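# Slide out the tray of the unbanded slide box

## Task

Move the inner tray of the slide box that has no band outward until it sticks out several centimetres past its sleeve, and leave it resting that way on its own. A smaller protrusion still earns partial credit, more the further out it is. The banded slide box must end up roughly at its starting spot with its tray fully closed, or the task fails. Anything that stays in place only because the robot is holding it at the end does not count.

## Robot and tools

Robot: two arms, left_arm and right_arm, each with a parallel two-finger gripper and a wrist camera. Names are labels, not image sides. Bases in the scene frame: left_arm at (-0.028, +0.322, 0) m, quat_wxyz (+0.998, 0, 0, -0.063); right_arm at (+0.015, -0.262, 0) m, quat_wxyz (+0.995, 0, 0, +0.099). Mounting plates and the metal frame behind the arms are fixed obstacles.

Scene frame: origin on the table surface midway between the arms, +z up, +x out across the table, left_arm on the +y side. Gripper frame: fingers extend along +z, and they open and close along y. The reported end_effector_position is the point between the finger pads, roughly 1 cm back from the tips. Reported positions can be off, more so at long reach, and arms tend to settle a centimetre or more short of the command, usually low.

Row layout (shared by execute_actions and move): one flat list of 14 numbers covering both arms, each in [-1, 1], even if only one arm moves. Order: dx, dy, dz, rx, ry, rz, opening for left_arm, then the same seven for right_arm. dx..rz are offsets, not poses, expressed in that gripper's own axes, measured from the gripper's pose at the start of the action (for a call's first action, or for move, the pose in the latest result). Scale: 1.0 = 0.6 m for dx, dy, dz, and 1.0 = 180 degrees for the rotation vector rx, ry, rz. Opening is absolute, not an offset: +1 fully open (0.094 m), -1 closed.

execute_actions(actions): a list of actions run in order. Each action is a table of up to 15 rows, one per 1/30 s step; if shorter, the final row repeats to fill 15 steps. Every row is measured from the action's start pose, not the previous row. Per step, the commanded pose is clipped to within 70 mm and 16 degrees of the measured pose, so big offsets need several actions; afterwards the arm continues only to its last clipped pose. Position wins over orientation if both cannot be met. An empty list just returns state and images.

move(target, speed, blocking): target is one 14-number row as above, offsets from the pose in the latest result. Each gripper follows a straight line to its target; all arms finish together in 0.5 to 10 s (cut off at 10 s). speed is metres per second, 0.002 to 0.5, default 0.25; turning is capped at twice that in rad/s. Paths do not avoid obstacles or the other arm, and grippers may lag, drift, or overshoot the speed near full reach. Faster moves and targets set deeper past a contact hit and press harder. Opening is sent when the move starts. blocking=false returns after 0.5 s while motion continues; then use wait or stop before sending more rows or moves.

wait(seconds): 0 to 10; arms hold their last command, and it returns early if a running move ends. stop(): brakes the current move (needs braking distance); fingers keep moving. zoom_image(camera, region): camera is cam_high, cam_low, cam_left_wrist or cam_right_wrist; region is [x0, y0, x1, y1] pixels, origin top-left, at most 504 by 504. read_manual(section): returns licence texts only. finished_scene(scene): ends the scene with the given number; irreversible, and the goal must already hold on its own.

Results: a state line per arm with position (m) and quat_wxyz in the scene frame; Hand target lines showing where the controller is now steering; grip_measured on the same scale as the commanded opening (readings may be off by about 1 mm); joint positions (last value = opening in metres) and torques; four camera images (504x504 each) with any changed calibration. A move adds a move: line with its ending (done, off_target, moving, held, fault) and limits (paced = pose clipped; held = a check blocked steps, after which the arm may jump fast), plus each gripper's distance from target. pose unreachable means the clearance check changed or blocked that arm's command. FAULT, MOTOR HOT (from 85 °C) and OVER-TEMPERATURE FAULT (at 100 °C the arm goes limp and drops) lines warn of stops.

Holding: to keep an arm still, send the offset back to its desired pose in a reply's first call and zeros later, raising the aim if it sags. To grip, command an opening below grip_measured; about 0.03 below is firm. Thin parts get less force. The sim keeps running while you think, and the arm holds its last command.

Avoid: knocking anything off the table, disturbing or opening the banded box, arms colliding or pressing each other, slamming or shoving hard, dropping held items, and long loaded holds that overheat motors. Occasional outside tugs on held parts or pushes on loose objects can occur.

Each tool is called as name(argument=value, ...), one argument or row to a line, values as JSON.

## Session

execute_actions(
  actions=[],
)

Scene clock: 0.00 s.
left_arm: end_effector_position=(+0.9268, +0.4781, +0.1218) grip_measured=+1.000 end_effector_quat_wxyz=(+0.694, -0.583, +0.284, -0.314) | right_arm: end_effector_position=(+0.4552, -0.6873, +0.3040) grip_measured=+1.000 end_effector_quat_wxyz=(+0.664, +0.241, +0.679, +0.200)
Joint positions: left_arm=[ 0.185  2.735  2.366  0.566 -0.625 -1.426  0.094] | right_arm=[-1.196  1.577  1.047  0.464 -0.948  0.58   0.094]
Joint velocities: left_arm=[-0.005 -0.005 -0.007 -0.002 -0.022 -0.007  0.   ] | right_arm=[-0.015 -0.015  0.002 -0.027 -0.022  0.037  0.   ]
Joint torques (N m, as the arm reports them, + toward a larger angle): no reading
Motor temperatures (°C, as the motors report them): left_arm=[23 24 24 21 24 23] | right_arm=[24 24 22 20 20 24]
Hand target (left_arm): +0.929, +0.478, +0.120; +0.695, -0.582, +0.281, -0.316
Hand target (right_arm): +0.458, -0.691, +0.315; +0.671, +0.233, +0.677, +0.194
camera_calibration (this result's frames):
cam_left_wrist: T_world_to_cam=[[-0.0949496, -0.11277, 0.989074, 0.0227884], [0.0635298, -0.992224, -0.10703, 0.43027], [0.993453, 0.0526732, 0.101376, -0.832141], [0, 0, 0, 1]] pos_world=[0.801521, 0.473326, 0.107871]
cam_right_wrist: T_world_to_cam=[[-0.0601195, -0.797365, -0.600495, -0.333327], [-0.579588, 0.517671, -0.629361, 0.812529], [0.812689, 0.310203, -0.493265, 0.114907], [0, 0, 0, 1]] pos_world=[0.357509, -0.72205, 0.367892]

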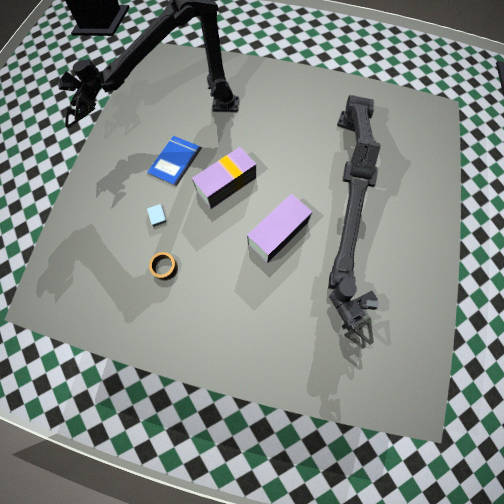

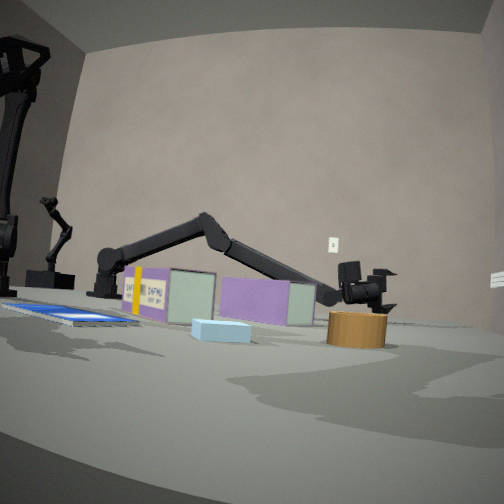

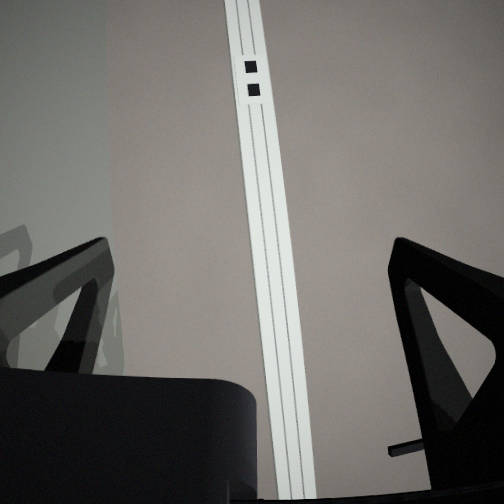

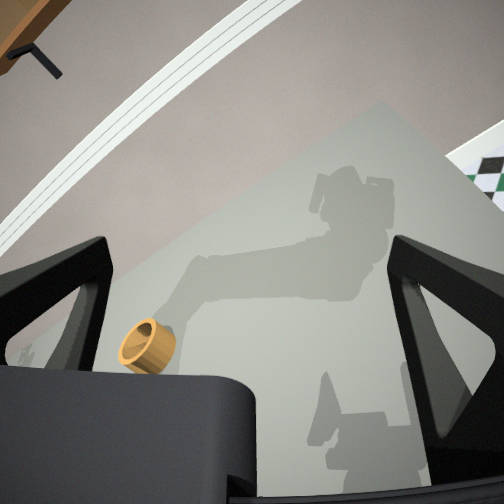

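zoom_image(
  camera="cam_high",
  region=[185, 140, 325, 270],
)

Region (185, 140, 325, 270) of cam_high's 504x504 image, scaled by 3.600, with more detail than that image has; it fills the top 468 rows of this view, and the rest is white.

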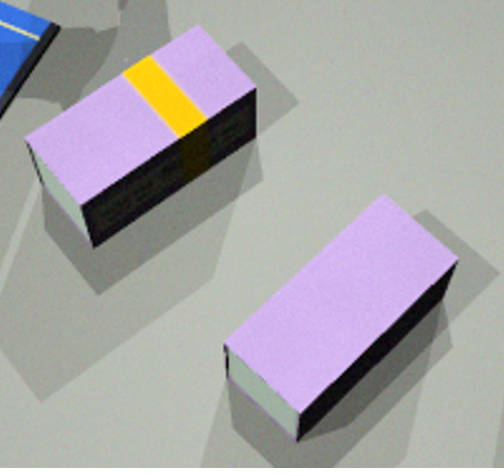

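move(
  target=[-0.204,-0.131,-0.975,0.2387,0.3733,0.4203,-1,0.894,0.935,0.17,-0.1192,0.5271,-0.424,0.6],
  speed=0.3,
)

Scene clock: 4.97 s.
left_arm: end_effector_position=(+0.4012, +0.1965, +0.1172) grip_measured=-0.989 end_effector_quat_wxyz=(+0.635, +0.200, +0.726, -0.173) | right_arm: end_effector_position=(+0.5702, +0.0728, +0.1862) grip_measured=+0.603 end_effector_quat_wxyz=(-0.018, -0.496, +0.868, -0.013)
Joint positions: left_arm=[-0.008  1.551  0.326  1.078  0.397  0.06   0.001] | right_arm=[ 0.352  2.113  2.145 -1.64   0.025 -0.487  0.075]
Joint velocities: left_arm=[ 0.005 -0.015  0.007  0.002  0.066 -0.037  0.001] | right_arm=[-0.005 -0.005  0.012 -0.002  0.051 -0.051 -0.   ]
Joint torques (N m, as the arm reports them, + toward a larger angle): left_arm=[-0.61 -7.44  4.79  1.28 -0.23  0.26] | right_arm=[ -0.48 -21.18  12.31  -0.45   0.08  -0.19]
Motor temperatures (°C, as the motors report them): left_arm=[23 26 25 21 24 23] | right_arm=[24 24 24 20 20 24]
Hand target (left_arm): +0.397, +0.193, +0.110; +0.625, +0.207, +0.732, -0.172
Hand target (right_arm): +0.580, +0.074, +0.197; -0.007, -0.500, +0.866, -0.014
Off the commanded pose (left_arm): 0.010 m, 2 deg.
Off the commanded pose (right_arm): 0.025 m, 3 deg.
move: off_target (right_arm)
camera_calibration (this result's frames):
cam_left_wrist: T_world_to_cam=[[-0.497383, -0.867526, -0.00288962, 0.371776], [-0.603635, 0.348474, -0.717071, 0.259534], [0.623085, -0.354915, -0.696994, 0.027536], [0, 0, 0, 1]] pos_world=[0.324422, 0.241857, 0.206371]
cam_right_wrist: T_world_to_cam=[[0.855654, -0.517542, 0.00243545, -0.445837], [-0.409322, -0.673839, 0.615139, 0.169536], [-0.31672, -0.527344, -0.788415, 0.48743], [0, 0, 0, 1]] pos_world=[0.605256, 0.140543, 0.281094]

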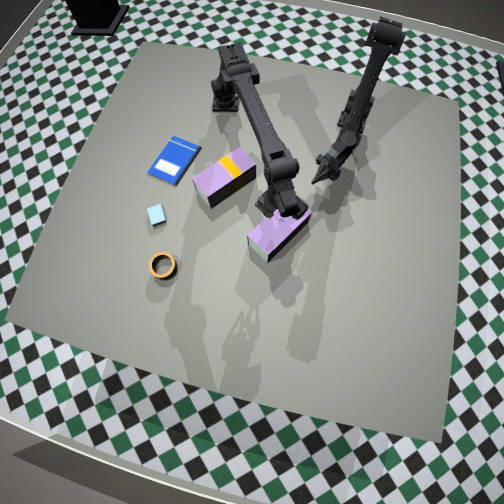

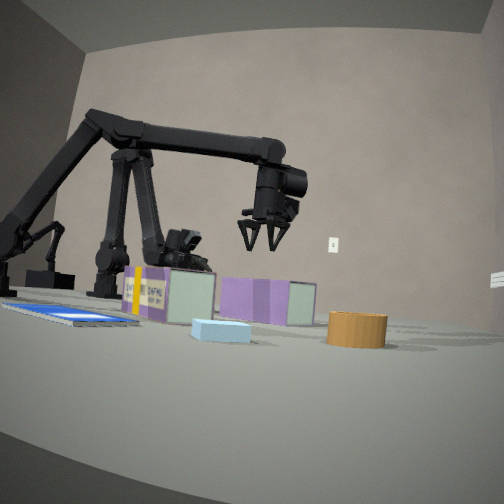

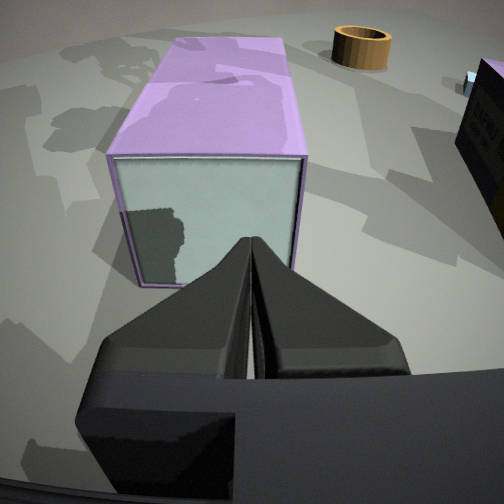

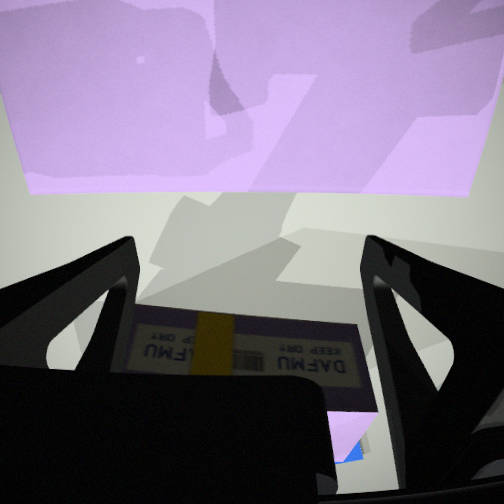

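move(
  target=[0.085,0.039,0.085,0,0.008,0,-1,-0.045,-0.033,0.1,0,-0.014,0,0.6],
  speed=0.1,
)

Scene clock: 6.33 s.
left_arm: end_effector_position=(+0.4392, +0.1902, +0.0515) grip_measured=-0.989 end_effector_quat_wxyz=(+0.609, +0.199, +0.747, -0.179) | right_arm: end_effector_position=(+0.5952, +0.0853, +0.1368) grip_measured=+0.603 end_effector_quat_wxyz=(+0.002, -0.492, +0.870, -0.004)
Joint positions: left_arm=[-0.008  1.842  0.442  1.188  0.404  0.06   0.001] | right_arm=[ 0.344  2.178  2.126 -1.515  0.007 -0.487  0.075]
Joint velocities: left_arm=[-0.005 -0.024  0.002 -0.022  0.007 -0.051 -0.   ] | right_arm=[-0.005 -0.005  0.007 -0.017  0.037  0.022 -0.   ]
Joint torques (N m, as the arm reports them, + toward a larger angle): left_arm=[ 1.38 -9.26  5.41  3.26 -0.02  0.23] | right_arm=[ -0.45 -21.65   8.47   0.73  -0.17  -0.18]
Motor temperatures (°C, as the motors report them): left_arm=[23 26 25 21 24 23] | right_arm=[24 24 24 20 20 24]
Hand target (left_arm): +0.450, +0.194, +0.059; +0.625, +0.202, +0.734, -0.170
Hand target (right_arm): +0.600, +0.085, +0.126; +0.001, -0.496, +0.868, -0.002
Off the commanded pose (left_arm): 0.015 m, 3 deg.
Off the commanded pose (right_arm): 0.013 m, 1 deg.
move: off_target (left_arm, right_arm)
camera_calibration (this result's frames):
cam_left_wrist: T_world_to_cam=[[-0.503261, -0.863817, 0.023412, 0.385519], [-0.646949, 0.358675, -0.672911, 0.252379], [0.572875, -0.353796, -0.739353, -0.0201384], [0, 0, 0, 1]] pos_world=[0.36883, 0.235372, 0.145913]
cam_right_wrist: T_world_to_cam=[[0.851219, -0.524777, 0.00590271, -0.457914], [-0.430506, -0.691785, 0.57974, 0.237515], [-0.300151, -0.496027, -0.81478, 0.454128], [0, 0, 0, 1]] pos_world=[0.628344, 0.149266, 0.235021]

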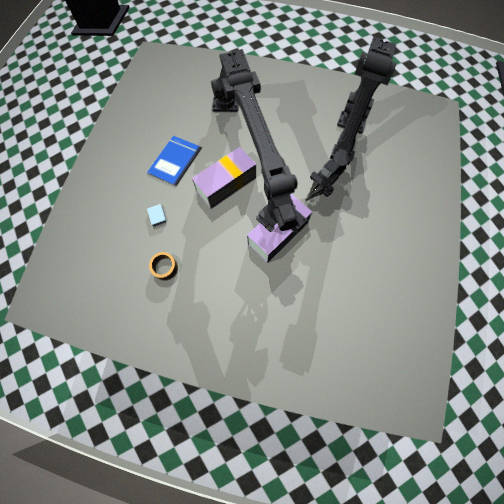

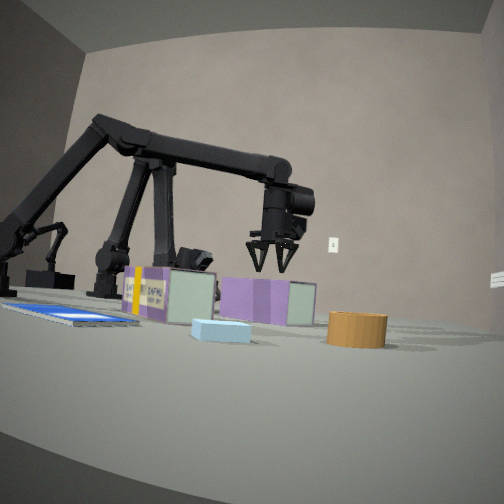

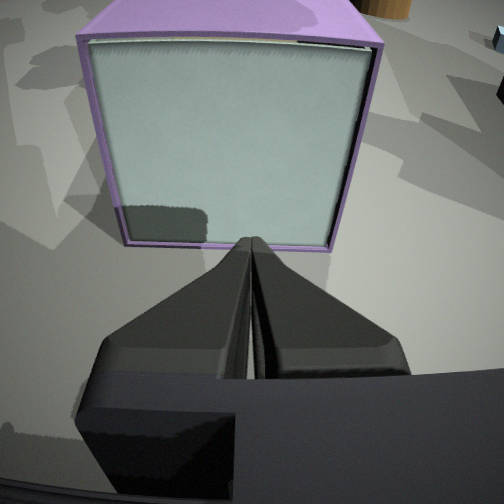

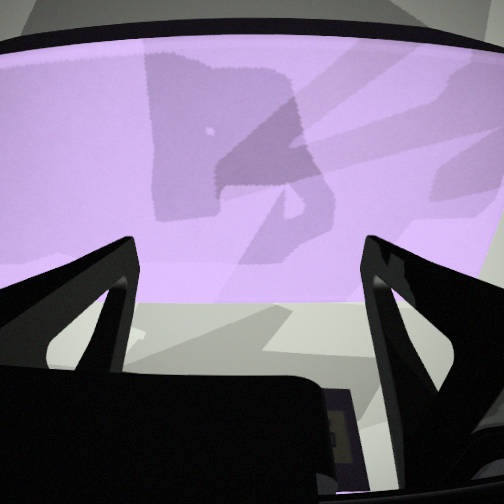

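move(
  target=[-0.018,0.028,0.035,0,-0.02,0,-1,0,0,0.125,0,0,0,0.6],
  speed=0.06,
)

Scene clock: 7.93 s.
left_arm: end_effector_position=(+0.4564, +0.1879, +0.0538) grip_measured=-0.989 end_effector_quat_wxyz=(+0.621, +0.202, +0.734, -0.185) | right_arm: end_effector_position=(+0.5941, +0.0848, +0.1165) grip_measured=+0.603 end_effector_quat_wxyz=(+0.025, -0.492, +0.870, -0.003)
Joint positions: left_arm=[-0.001  1.881  0.49   1.215  0.425  0.052  0.001] | right_arm=[ 0.344  2.142  2.01  -1.389  0.007 -0.487  0.075]
Joint velocities: left_arm=[ 0.005  0.005 -0.012 -0.017 -0.022 -0.022 -0.001] | right_arm=[-0.005 -0.005 -0.037 -0.012 -0.051 -0.037  0.001]
Joint torques (N m, as the arm reports them, + toward a larger angle): left_arm=[ 1.67 -9.1   5.7   3.17  0.   -0.03] | right_arm=[ -0.09 -17.1    6.     2.07  -0.02  -0.05]
Motor temperatures (°C, as the motors report them): left_arm=[23 26 25 21 24 23] | right_arm=[24 25 24 20 20 24]
Hand target (left_arm): +0.467, +0.193, +0.057; +0.632, +0.194, +0.727, -0.184
Hand target (right_arm): +0.593, +0.084, +0.064; +0.001, -0.492, +0.870, -0.004
Off the commanded pose (left_arm): 0.013 m, 2 deg.
Off the commanded pose (right_arm): 0.055 m, 3 deg.
move: off_target (left_arm, right_arm)
camera_calibration (this result's frames):
cam_left_wrist: T_world_to_cam=[[-0.514159, -0.857433, 0.0211889, 0.396062], [-0.621657, 0.355527, -0.697957, 0.256214], [0.590918, -0.372033, -0.715827, -0.0352167], [0, 0, 0, 1]] pos_world=[0.383726, 0.235404, 0.145225]
cam_right_wrist: T_world_to_cam=[[0.850581, -0.525165, 0.0267207, -0.459147], [-0.452874, -0.705776, 0.54478, 0.267019], [-0.267241, -0.475481, -0.838153, 0.418446], [0, 0, 0, 1]] pos_world=[0.623293, 0.146291, 0.217524]

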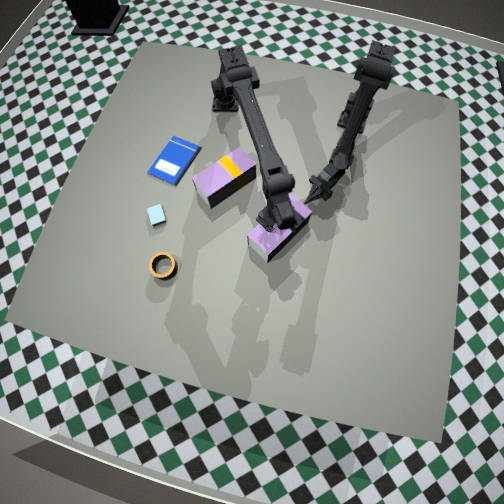

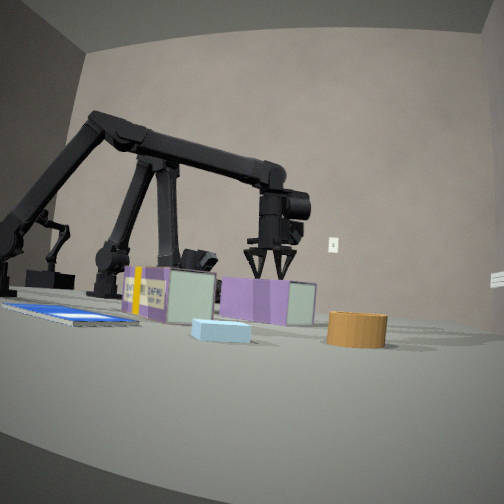

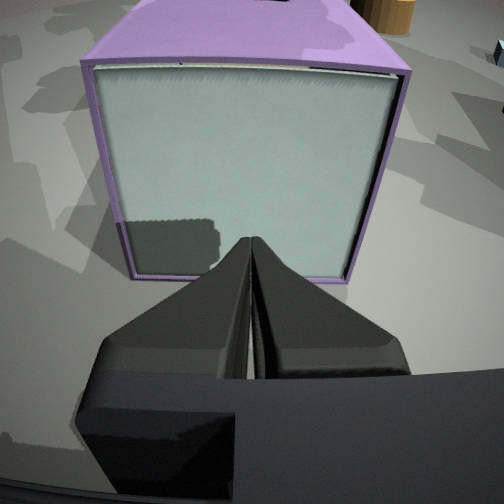

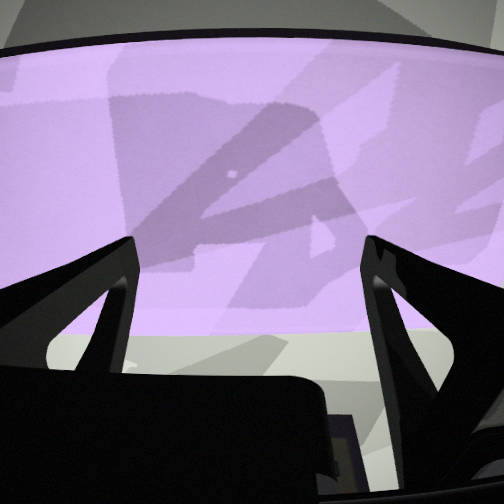

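execute_actions(
  actions=[
    [[-0.004,0.014,0.02,0,-0.006,0,-1,0.007,0.012,0.087,-0.0095,0.013,0,0.6],[-0.004,0.014,0.025,0,-0.006,0,-1,0.007,0.012,0.087,-0.0095,0.013,0,0.6],[-0.005,0.014,0.03,0,-0.006,0,-1,0.007,0.012,0.087,-0.0095,0.013,0,0.6],[-0.005,0.014,0.035,0,-0.006,0,-1,0.007,0.012,0.087,-0.0095,0.013,0,0.6],[-0.006,0.014,0.04,0,-0.006,0,-1,0.007,0.012,0.087,-0.0095,0.013,0,0.6],[-0.006,0.014,0.045,0,-0.006,0,-1,0.007,0.012,0.087,-0.0095,0.013,0,0.6],[-0.007,0.014,0.05,0,-0.006,0,-1,0.007,0.012,0.087,-0.0095,0.013,0,0.6],[-0.007,0.014,0.055,0,-0.006,0,-1,0.007,0.012,0.087,-0.0095,0.013,0,0.6],[-0.008,0.014,0.06,0,-0.006,0,-1,0.007,0.012,0.087,-0.0095,0.013,0,0.6],[-0.008,0.014,0.065,0,-0.006,0,-1,0.007,0.012,0.087,-0.0095,0.013,0,0.6],[-0.009,0.014,0.07,0,-0.006,0,-1,0.007,0.012,0.087,-0.0095,0.013,0,0.6],[-0.009,0.014,0.075,0,-0.006,0,-1,0.007,0.012,0.087,-0.0095,0.013,0,0.6]],
  ],
)

Scene clock: 8.73 s.
left_arm: end_effector_position=(+0.4913, +0.1837, +0.0605) grip_measured=-0.989 end_effector_quat_wxyz=(+0.638, +0.198, +0.723, -0.176) | right_arm: end_effector_position=(+0.5940, +0.0848, +0.1167) grip_measured=+0.603 end_effector_quat_wxyz=(+0.032, -0.492, +0.870, +0.000)
Joint positions: left_arm=[-0.008  1.917  0.58   1.203  0.399  0.052  0.001] | right_arm=[ 0.343  2.132  1.993 -1.368  0.002 -0.487  0.075]
Joint velocities: left_arm=[-0.005  0.005 -0.022  0.002 -0.022  0.007 -0.   ] | right_arm=[-0.015 -0.005  0.012  0.012 -0.007  0.022 -0.   ]
Joint torques (N m, as the arm reports them, + toward a larger angle): left_arm=[-1.62 -9.64  6.96  1.04 -0.18  0.01] | right_arm=[  0.37 -17.36   5.76   1.42  -0.13  -0.02]
Motor temperatures (°C, as the motors report them): left_arm=[23 26 25 21 24 23] | right_arm=[24 25 24 20 20 24]
Hand target (left_arm): +0.499, +0.172, +0.052; +0.628, +0.200, +0.729, -0.186
Hand target (right_arm): +0.586, +0.085, +0.066; +0.000, -0.493, +0.870, +0.000
Off the commanded pose (left_arm): 0.017 m, 2 deg.
Off the commanded pose (right_arm): 0.053 m, 4 deg.
camera_calibration (this result's frames):
cam_left_wrist: T_world_to_cam=[[-0.498739, -0.866751, 0.0014992, 0.405534], [-0.598276, 0.343003, -0.724165, 0.27649], [0.627156, -0.362066, -0.689625, -0.073743], [0, 0, 0, 1]] pos_world=[0.413921, 0.229961, 0.148761]
cam_right_wrist: T_world_to_cam=[[0.849892, -0.526199, 0.0282558, -0.458712], [-0.4581, -0.711273, 0.533137, 0.271834], [-0.260439, -0.466053, -0.845557, 0.414538], [0, 0, 0, 1]] pos_world=[0.622345, 0.145171, 0.218552]

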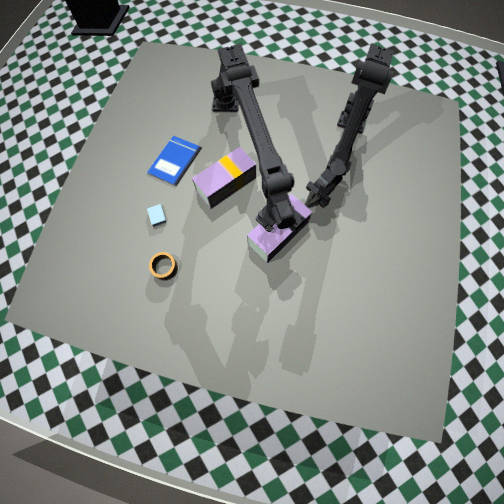

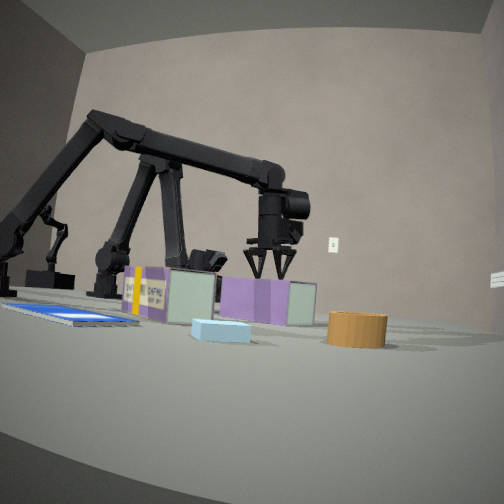

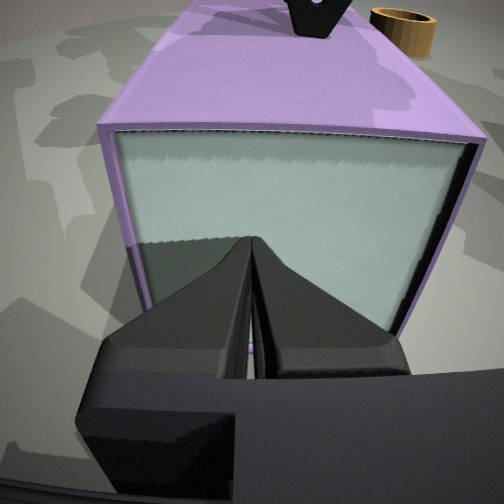

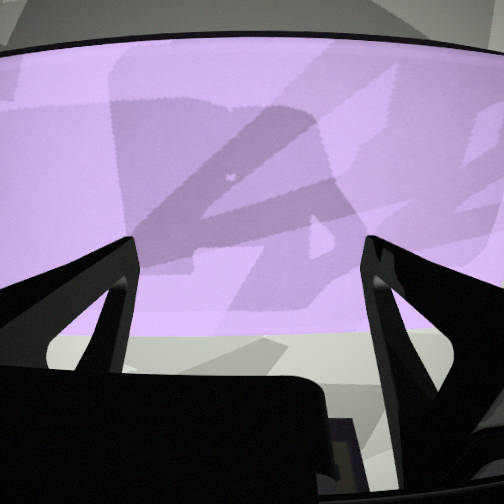

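execute_actions(
  actions=[
    [[0.012,-0.03,0.0,0.004,0.006,0,-1,0.009,0.014,0.085,-0.01,0.017,0,0.6],[0.012,-0.035,0.0,0.004,0.006,0,-1,0.009,0.014,0.085,-0.01,0.017,0,0.6],[0.012,-0.04,0.0,0.004,0.006,0,-1,0.009,0.014,0.085,-0.01,0.017,0,0.6],[0.012,-0.045,0.0,0.004,0.006,0,-1,0.009,0.014,0.085,-0.01,0.017,0,0.6],[0.012,-0.045,0.005,0.004,0.006,0,-1,0.009,0.014,0.085,-0.01,0.017,0,0.6],[0.012,-0.045,0.01,0.004,0.006,0,-1,0.009,0.014,0.085,-0.01,0.017,0,0.6],[0.012,-0.045,0.015,0.004,0.006,0,-1,0.009,0.014,0.085,-0.01,0.017,0,0.6],[0.012,-0.045,0.02,0.004,0.006,0,-1,0.009,0.014,0.085,-0.01,0.017,0,0.6],[0.012,-0.045,0.026,0.004,0.006,0,-1,0.009,0.014,0.085,-0.01,0.017,0,0.6],[0.012,-0.045,0.032,0.004,0.006,0,-1,0.009,0.014,0.085,-0.01,0.017,0,0.6],[0.012,-0.045,0.038,0.004,0.006,0,-1,0.009,0.014,0.085,-0.01,0.017,0,0.6],[0.012,-0.045,0.044,0.004,0.006,0,-1,0.009,0.014,0.085,-0.01,0.017,0,0.6],[0.012,-0.045,0.05,0.004,0.006,0,-1,0.009,0.014,0.085,-0.01,0.017,0,0.6],[0.012,-0.045,0.055,0.004,0.006,0,-1,0.009,0.014,0.085,-0.01,0.017,0,0.6],[0.012,-0.045,0.06,0.004,0.006,0,-1,0.009,0.014,0.085,-0.01,0.017,0,0.6]],
  ],
)

Scene clock: 9.47 s.
left_arm: end_effector_position=(+0.4889, +0.1685, +0.0560) grip_measured=-0.989 end_effector_quat_wxyz=(+0.636, +0.192, +0.729, -0.163) | right_arm: end_effector_position=(+0.5947, +0.0838, +0.1170) grip_measured=+0.602 end_effector_quat_wxyz=(+0.034, -0.491, +0.871, +0.000)
Joint positions: left_arm=[-0.061  1.922  0.577  1.199  0.318  0.052  0.001] | right_arm=[ 0.341  2.129  1.989 -1.363  0.001 -0.487  0.075]
Joint velocities: left_arm=[-0.063  0.063  0.173 -0.095 -0.022 -0.037  0.   ] | right_arm=[-0.005 -0.005  0.012 -0.017 -0.022  0.007  0.   ]
Joint torques (N m, as the arm reports them, + toward a larger angle): left_arm=[-3.25 -9.39  8.8   0.99 -0.03  0.05] | right_arm=[  0.74 -17.65   5.7    1.27  -0.11   0.01]
Motor temperatures (°C, as the motors report them): left_arm=[23 26 25 21 24 23] | right_arm=[24 25 24 20 20 24]
Hand target (left_arm): +0.504, +0.143, +0.050; +0.630, +0.204, +0.728, -0.179
Hand target (right_arm): +0.585, +0.086, +0.067; +0.001, -0.492, +0.870, +0.000
Off the commanded pose (left_arm): 0.033 m, 2 deg.
Off the commanded pose (right_arm): 0.052 m, 4 deg.
camera_calibration (this result's frames):
cam_left_wrist: T_world_to_cam=[[-0.475458, -0.879722, -0.00543315, 0.382357], [-0.613619, 0.336052, -0.714522, 0.285098], [0.630406, -0.336391, -0.699592, -0.0862586], [0, 0, 0, 1]] pos_world=[0.411114, 0.211543, 0.145441]
cam_right_wrist: T_world_to_cam=[[0.84883, -0.527852, 0.0293246, -0.459155], [-0.460953, -0.711809, 0.529953, 0.273432], [-0.258864, -0.463358, -0.84752, 0.413619], [0, 0, 0, 1]] pos_world=[0.622854, 0.143919, 0.219109]

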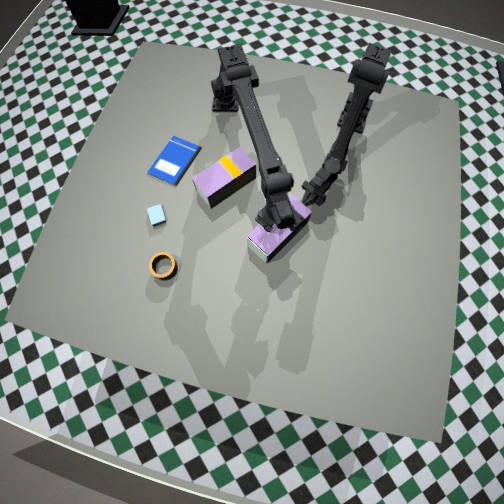

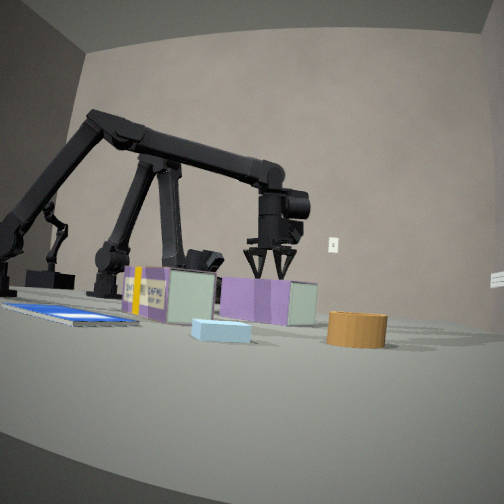

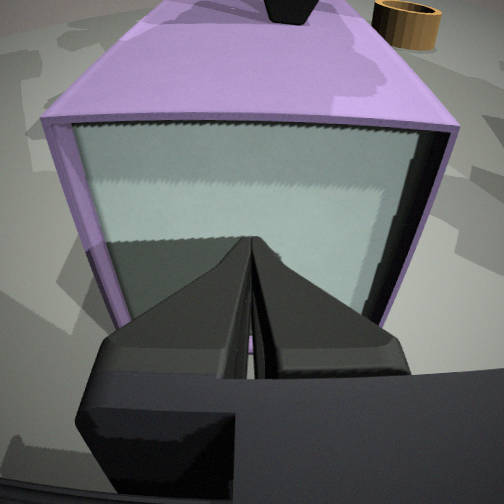

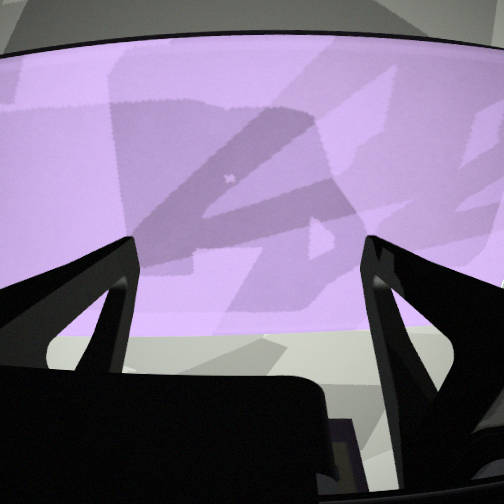

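execute_actions(
  actions=[
    [[0.008,-0.022,0.055,0.012,0,0,-1,0.009,0.016,0.085,-0.01,0.018,0,0.6],[0.008,-0.022,0.058,0.012,0,0,-1,0.009,0.016,0.085,-0.01,0.018,0,0.6],[0.008,-0.022,0.061,0.012,0,0,-1,0.009,0.016,0.085,-0.01,0.018,0,0.6],[0.008,-0.022,0.065,0.012,0,0,-1,0.009,0.016,0.085,-0.01,0.018,0,0.6],[0.008,-0.023,0.069,0.012,0,0,-1,0.009,0.016,0.085,-0.01,0.018,0,0.6],[0.008,-0.023,0.073,0.012,0,0,-1,0.009,0.016,0.085,-0.01,0.018,0,0.6],[0.008,-0.024,0.077,0.012,0,0,-1,0.009,0.016,0.085,-0.01,0.018,0,0.6],[0.008,-0.024,0.081,0.012,0,0,-1,0.009,0.016,0.085,-0.01,0.018,0,0.6],[0.008,-0.025,0.085,0.012,0,0,-1,0.009,0.016,0.085,-0.01,0.018,0,0.6],[0.008,-0.025,0.09,0.012,0,0,-1,0.009,0.016,0.085,-0.01,0.018,0,0.6],[0.008,-0.026,0.095,0.012,0,0,-1,0.009,0.016,0.085,-0.01,0.018,0,0.6],[0.008,-0.026,0.1,0.012,0,0,-1,0.009,0.016,0.085,-0.01,0.018,0,0.6]],
  ],
)

Scene clock: 10.20 s.
left_arm: end_effector_position=(+0.5232, +0.1486, +0.0559) grip_measured=-0.989 end_effector_quat_wxyz=(+0.645, +0.195, +0.721, -0.162) | right_arm: end_effector_position=(+0.5947, +0.0838, +0.1170) grip_measured=+0.602 end_effector_quat_wxyz=(+0.034, -0.491, +0.871, +0.000)
Joint positions: left_arm=[-0.092  1.976  0.683  1.173  0.29   0.052  0.001] | right_arm=[ 0.341  2.129  1.989 -1.363  0.001 -0.487  0.075]
Joint velocities: left_arm=[-0.015  0.034  0.095 -0.037  0.007 -0.066 -0.002] | right_arm=[-0.005 -0.005 -0.002  0.012  0.11  -0.007  0.   ]
Joint torques (N m, as the arm reports them, + toward a larger angle): left_arm=[ -2.78 -10.58   7.84   0.89  -0.03   0.01] | right_arm=[  0.63 -17.78   5.57   1.33  -0.08   0.02]
Motor temperatures (°C, as the motors report them): left_arm=[23 26 25 21 24 23] | right_arm=[24 25 24 20 20 24]
Hand target (left_arm): +0.530, +0.127, +0.043; +0.632, +0.204, +0.726, -0.177
Hand target (right_arm): +0.585, +0.085, +0.067; +0.001, -0.491, +0.871, +0.000
Off the commanded pose (left_arm): 0.027 m, 3 deg.
Off the commanded pose (right_arm): 0.052 m, 4 deg.
camera_calibration (this result's frames):
cam_left_wrist: T_world_to_cam=[[-0.477734, -0.878349, -0.0165224, 0.382824], [-0.593733, 0.336679, -0.730841, 0.303238], [0.647496, -0.339338, -0.682348, -0.124148], [0, 0, 0, 1]] pos_world=[0.443316, 0.192031, 0.143232]
cam_right_wrist: T_world_to_cam=[[0.84883, -0.527852, 0.0293246, -0.459155], [-0.460953, -0.711809, 0.529953, 0.273432], [-0.258864, -0.463358, -0.84752, 0.413619], [0, 0, 0, 1]] pos_world=[0.622854, 0.143919, 0.219109]

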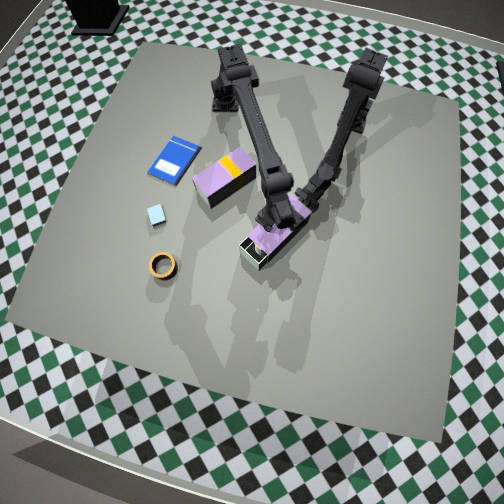

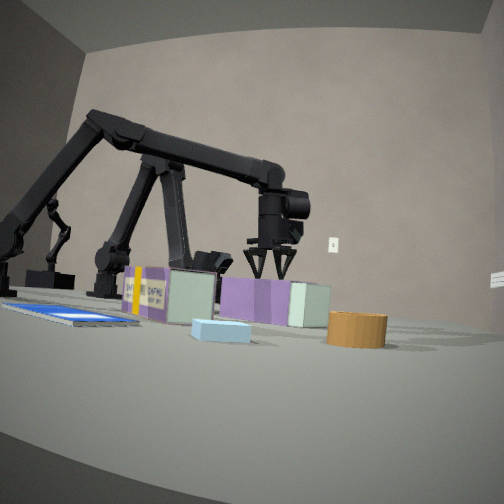

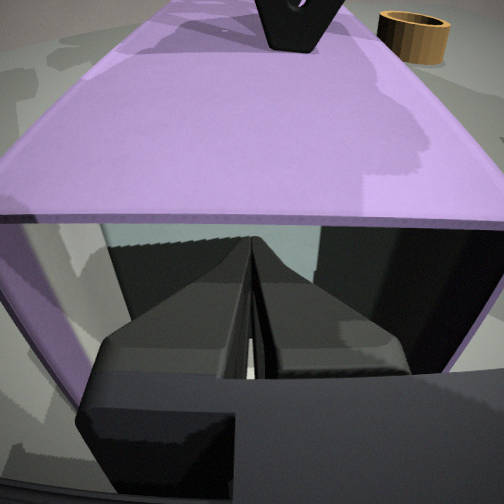

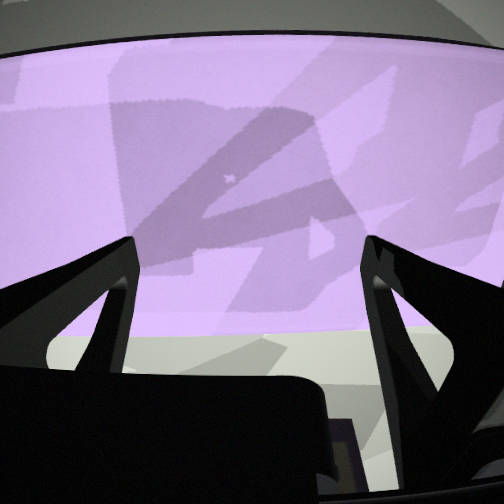

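About 5 cm shows now; pushing another 2.5–3 cm.

execute_actions(
  actions=[
    [[0.006,-0.02,0.035,0.012,0,0,-1,0.009,0.016,0.085,-0.01,0.018,0,0.6],[0.006,-0.02,0.039,0.012,0,0,-1,0.009,0.016,0.085,-0.01,0.018,0,0.6],[0.006,-0.02,0.043,0.012,0,0,-1,0.009,0.016,0.085,-0.01,0.018,0,0.6],[0.006,-0.02,0.047,0.012,0,0,-1,0.009,0.016,0.085,-0.01,0.018,0,0.6],[0.006,-0.02,0.051,0.012,0,0,-1,0.009,0.016,0.085,-0.01,0.018,0,0.6],[0.006,-0.02,0.055,0.012,0,0,-1,0.009,0.016,0.085,-0.01,0.018,0,0.6],[0.006,-0.02,0.059,0.012,0,0,-1,0.009,0.016,0.085,-0.01,0.018,0,0.6],[0.006,-0.02,0.063,0.012,0,0,-1,0.009,0.016,0.085,-0.01,0.018,0,0.6],[0.006,-0.02,0.067,0.012,0,0,-1,0.009,0.016,0.085,-0.01,0.018,0,0.6],[0.006,-0.02,0.07,0.012,0,0,-1,0.009,0.016,0.085,-0.01,0.018,0,0.6]],
  ],
)

zoom_image(
  camera="cam_high",
  region=[200, 160, 340, 290],
)

Scene clock: 12.17 s.
left_arm: end_effector_position=(+0.5428, +0.1374, +0.0562) grip_measured=-0.989 end_effector_quat_wxyz=(+0.650, +0.199, +0.715, -0.166) | right_arm: end_effector_position=(+0.5947, +0.0838, +0.1170) grip_measured=+0.602 end_effector_quat_wxyz=(+0.034, -0.491, +0.871, +0.000)
Joint positions: left_arm=[-0.104  2.006  0.747  1.154  0.289  0.052  0.001] | right_arm=[ 0.341  2.129  1.989 -1.363  0.001 -0.487  0.075]
Joint velocities: left_arm=[-0.015 -0.005  0.017  0.002 -0.051 -0.066  0.   ] | right_arm=[ 0.005 -0.005 -0.002 -0.002 -0.051  0.066 -0.001]
Joint torques (N m, as the arm reports them, + toward a larger angle): left_arm=[ -2.02 -11.31   8.8    0.94  -0.14   0.07] | right_arm=[  0.63 -17.84   5.53   1.33  -0.09   0.02]
Motor temperatures (°C, as the motors report them): left_arm=[23 26 25 21 24 23] | right_arm=[24 25 24 20 20 24]
Hand target (left_arm): +0.552, +0.118, +0.048; +0.642, +0.207, +0.717, -0.176
Hand target (right_arm): +0.585, +0.085, +0.067; +0.001, -0.491, +0.871, +0.000
Off the commanded pose (left_arm): 0.024 m, 2 deg.
Off the commanded pose (right_arm): 0.052 m, 4 deg.
camera_calibration (this result's frames):
cam_left_wrist: T_world_to_cam=[[-0.486845, -0.87325, -0.020392, 0.386781], [-0.580253, 0.340771, -0.739717, 0.31144], [0.652907, -0.348295, -0.672609, -0.142658], [0, 0, 0, 1]] pos_world=[0.462159, 0.18194, 0.142312]
cam_right_wrist: T_world_to_cam=[[0.84883, -0.527852, 0.0293246, -0.459155], [-0.460953, -0.711809, 0.529953, 0.273432], [-0.258864, -0.463358, -0.84752, 0.413619], [0, 0, 0, 1]] pos_world=[0.622854, 0.143919, 0.219109]

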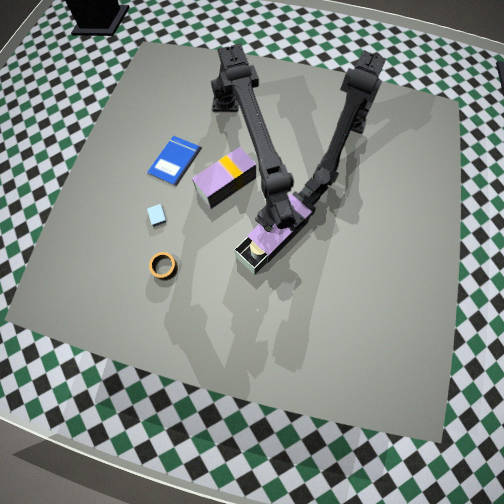

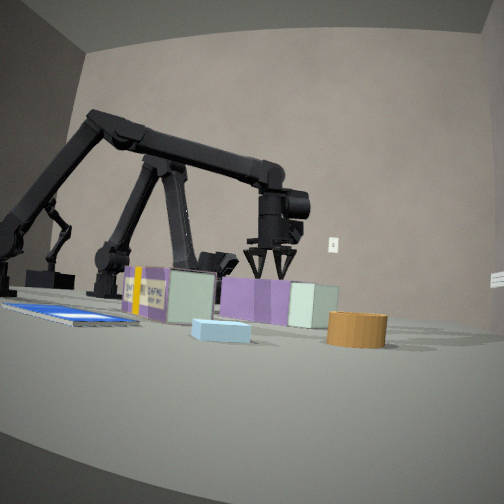

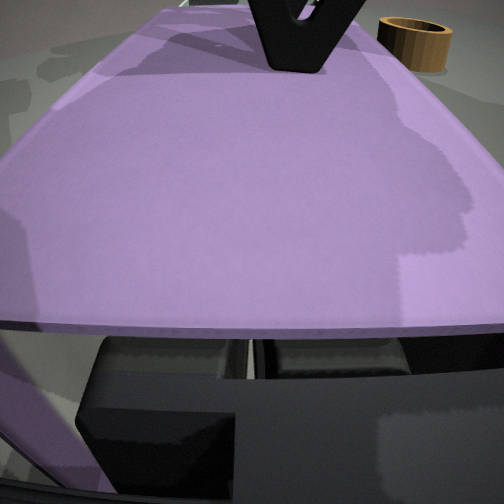

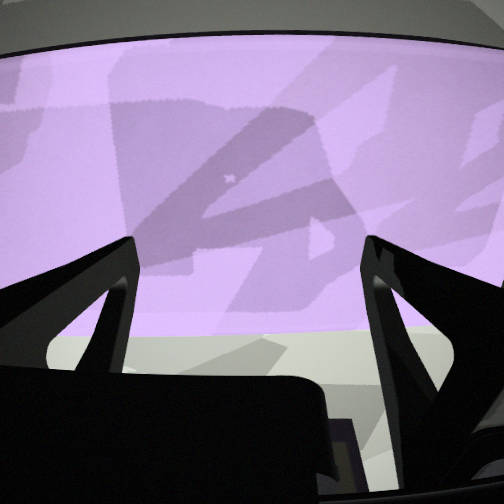

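Region (200, 160, 340, 290) of cam_high's 504x504 image, scaled by 3.600, with more detail than that image has; it fills the top 468 rows of this view, and the rest is white.

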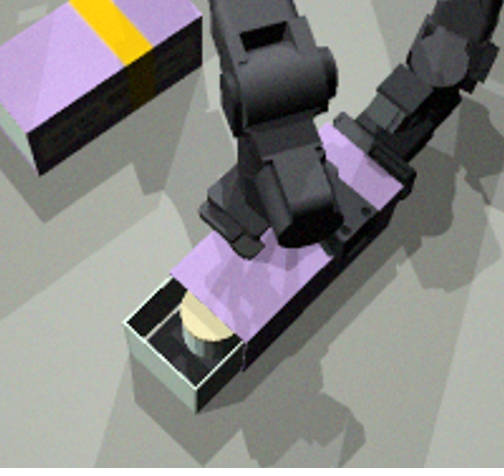

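The tray is about 7 cm out, so I'm withdrawing both arms.

move(
  target=[0.01,0.004,-0.18,0,0,0,-1,0,0,0.03,0,0.015,0,0.6],
  speed=0.15,
)

move(
  target=[-0.01,0,-0.02,0,0,0,-1,0.01,0,-0.09,0,0,0,0.6],
  speed=0.15,
)

Scene clock: 13.30 s.
left_arm: end_effector_position=(+0.4497, +0.1882, +0.0537) grip_measured=-0.989 end_effector_quat_wxyz=(+0.637, +0.196, +0.725, -0.173) | right_arm: end_effector_position=(+0.5949, +0.0830, +0.1192) grip_measured=+0.602 end_effector_quat_wxyz=(+0.035, -0.491, +0.870, -0.007)
Joint positions: left_arm=[-0.015  1.91   0.467  1.305  0.386  0.052  0.001] | right_arm=[ 0.343  2.126  1.989 -1.365  0.015 -0.487  0.075]
Joint velocities: left_arm=[-0.005 -0.005 -0.012  0.012 -0.037 -0.007 -0.001] | right_arm=[-0.024 -0.024 -0.007 -0.007 -0.022  0.051 -0.   ]
Joint torques (N m, as the arm reports them, + toward a larger angle): left_arm=[  1.52 -10.45   2.79   3.24  -0.03   0.22] | right_arm=[  0.19 -18.55  10.51  -0.63   0.25  -0.01]
Motor temperatures (°C, as the motors report them): left_arm=[23 26 25 21 24 23] | right_arm=[24 25 24 20 20 24]
Hand target (left_arm): +0.450, +0.193, +0.061; +0.649, +0.199, +0.715, -0.165
Hand target (right_arm): +0.595, +0.084, +0.099; +0.014, -0.491, +0.871, -0.011
Off the commanded pose (left_arm): 0.009 m, 2 deg.
Off the commanded pose (right_arm): 0.020 m, 3 deg.
move: off_target (right_arm)
camera_calibration (this result's frames):
cam_left_wrist: T_world_to_cam=[[-0.493208, -0.869911, 0.00113803, 0.38681], [-0.602736, 0.340786, -0.721509, 0.247386], [0.62726, -0.35654, -0.692404, -0.0516888], [0, 0, 0, 1]] pos_world=[0.372309, 0.233755, 0.142262]
cam_right_wrist: T_world_to_cam=[[0.849196, -0.526333, 0.0428852, -0.461858], [-0.464907, -0.706627, 0.533422, 0.273245], [-0.250454, -0.472918, -0.844761, 0.410639], [0, 0, 0, 1]] pos_world=[0.622088, 0.144189, 0.220944]

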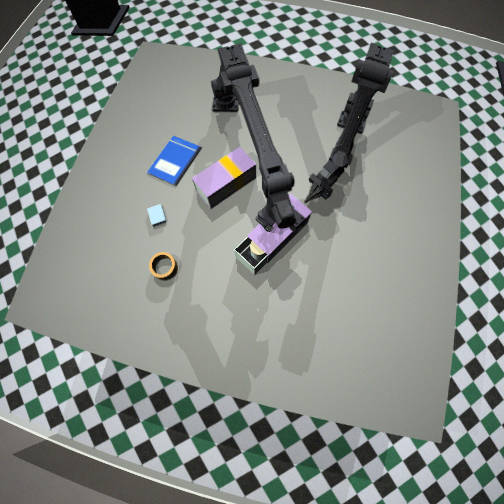

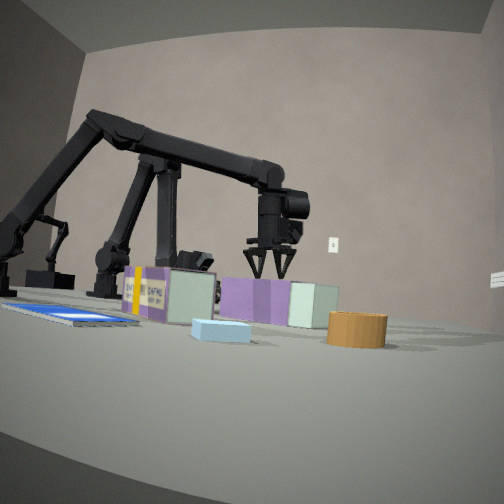

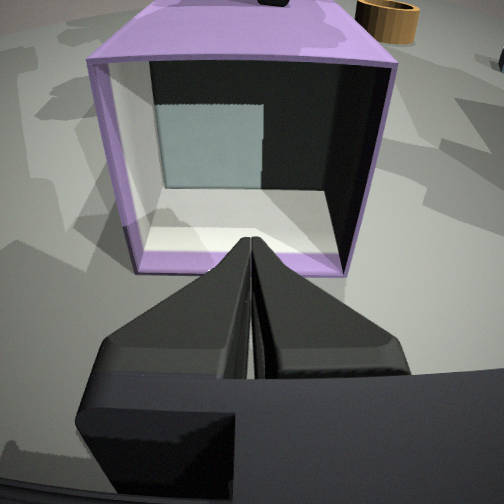

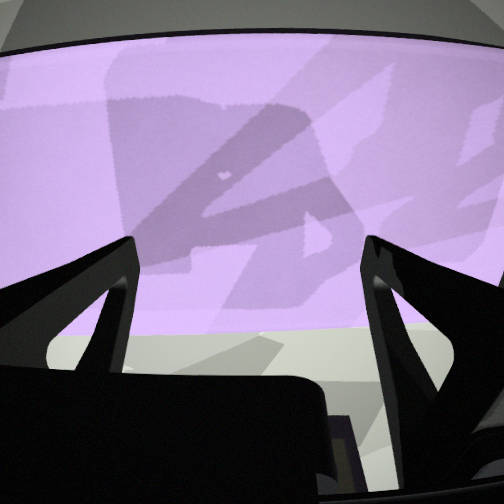

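Scene clock: 14.23 s.
left_arm: end_effector_position=(+0.4421, +0.1876, +0.0636) grip_measured=-0.989 end_effector_quat_wxyz=(+0.641, +0.200, +0.720, -0.176) | right_arm: end_effector_position=(+0.5782, +0.0730, +0.1487) grip_measured=+0.602 end_effector_quat_wxyz=(+0.015, -0.492, +0.871, -0.007)
Joint positions: left_arm=[-0.015  1.876  0.444  1.305  0.396  0.052  0.001] | right_arm=[ 0.343  2.085  2.    -1.457  0.015 -0.487  0.075]
Joint velocities: left_arm=[-0.005 -0.005 -0.002 -0.002  0.007  0.007  0.   ] | right_arm=[-0.005 -0.015  0.002  0.007  0.051  0.022 -0.   ]
Joint torques (N m, as the arm reports them, + toward a larger angle): left_arm=[  1.39 -10.36   2.56   1.88  -0.03   0.11] | right_arm=[ -0.38 -22.72  12.1   -0.39  -0.05  -0.1 ]
Motor temperatures (°C, as the motors report them): left_arm=[23 26 25 21 24 23] | right_arm=[24 25 24 20 20 24]
Hand target (left_arm): +0.440, +0.194, +0.061; +0.637, +0.196, +0.725, -0.173
Hand target (right_arm): +0.587, +0.075, +0.172; +0.035, -0.491, +0.870, -0.007
Off the commanded pose (left_arm): 0.007 m, 1 deg.
Off the commanded pose (right_arm): 0.026 m, 2 deg.
move: off_target (right_arm)
camera_calibration (this result's frames):
cam_left_wrist: T_world_to_cam=[[-0.502058, -0.864831, -0.00213023, 0.385736], [-0.590605, 0.34466, -0.729655, 0.244628], [0.631762, -0.365071, -0.683813, -0.0412244], [0, 0, 0, 1]] pos_world=[0.364185, 0.234233, 0.151126]
cam_right_wrist: T_world_to_cam=[[0.850365, -0.525635, 0.0242294, -0.4521], [-0.445958, -0.695494, 0.56339, 0.226428], [-0.279287, -0.489893, -0.825835, 0.441701], [0, 0, 0, 1]] pos_world=[0.608788, 0.136226, 0.248159]

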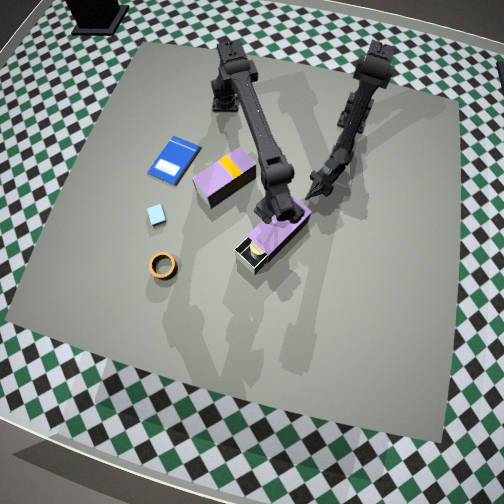

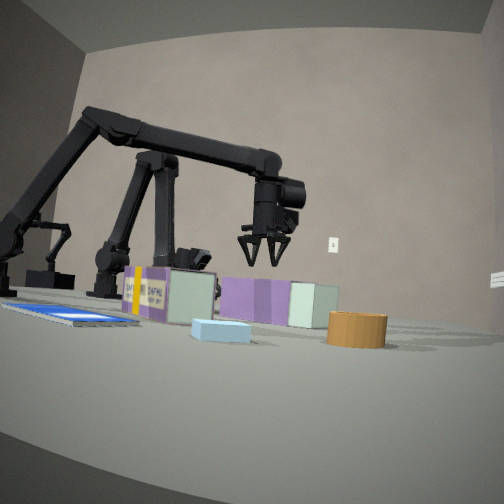

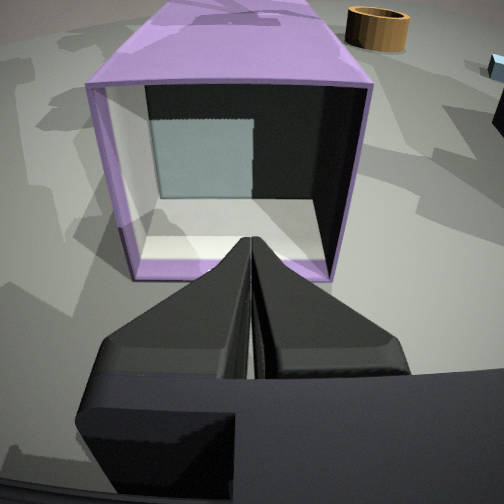

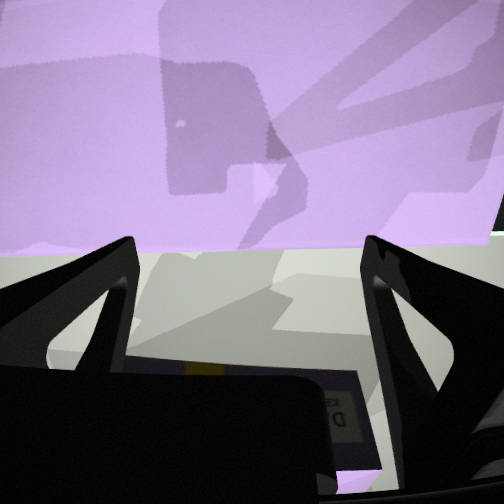

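finished_scene(
  scene=2,
)

The scene is finished: the task was done.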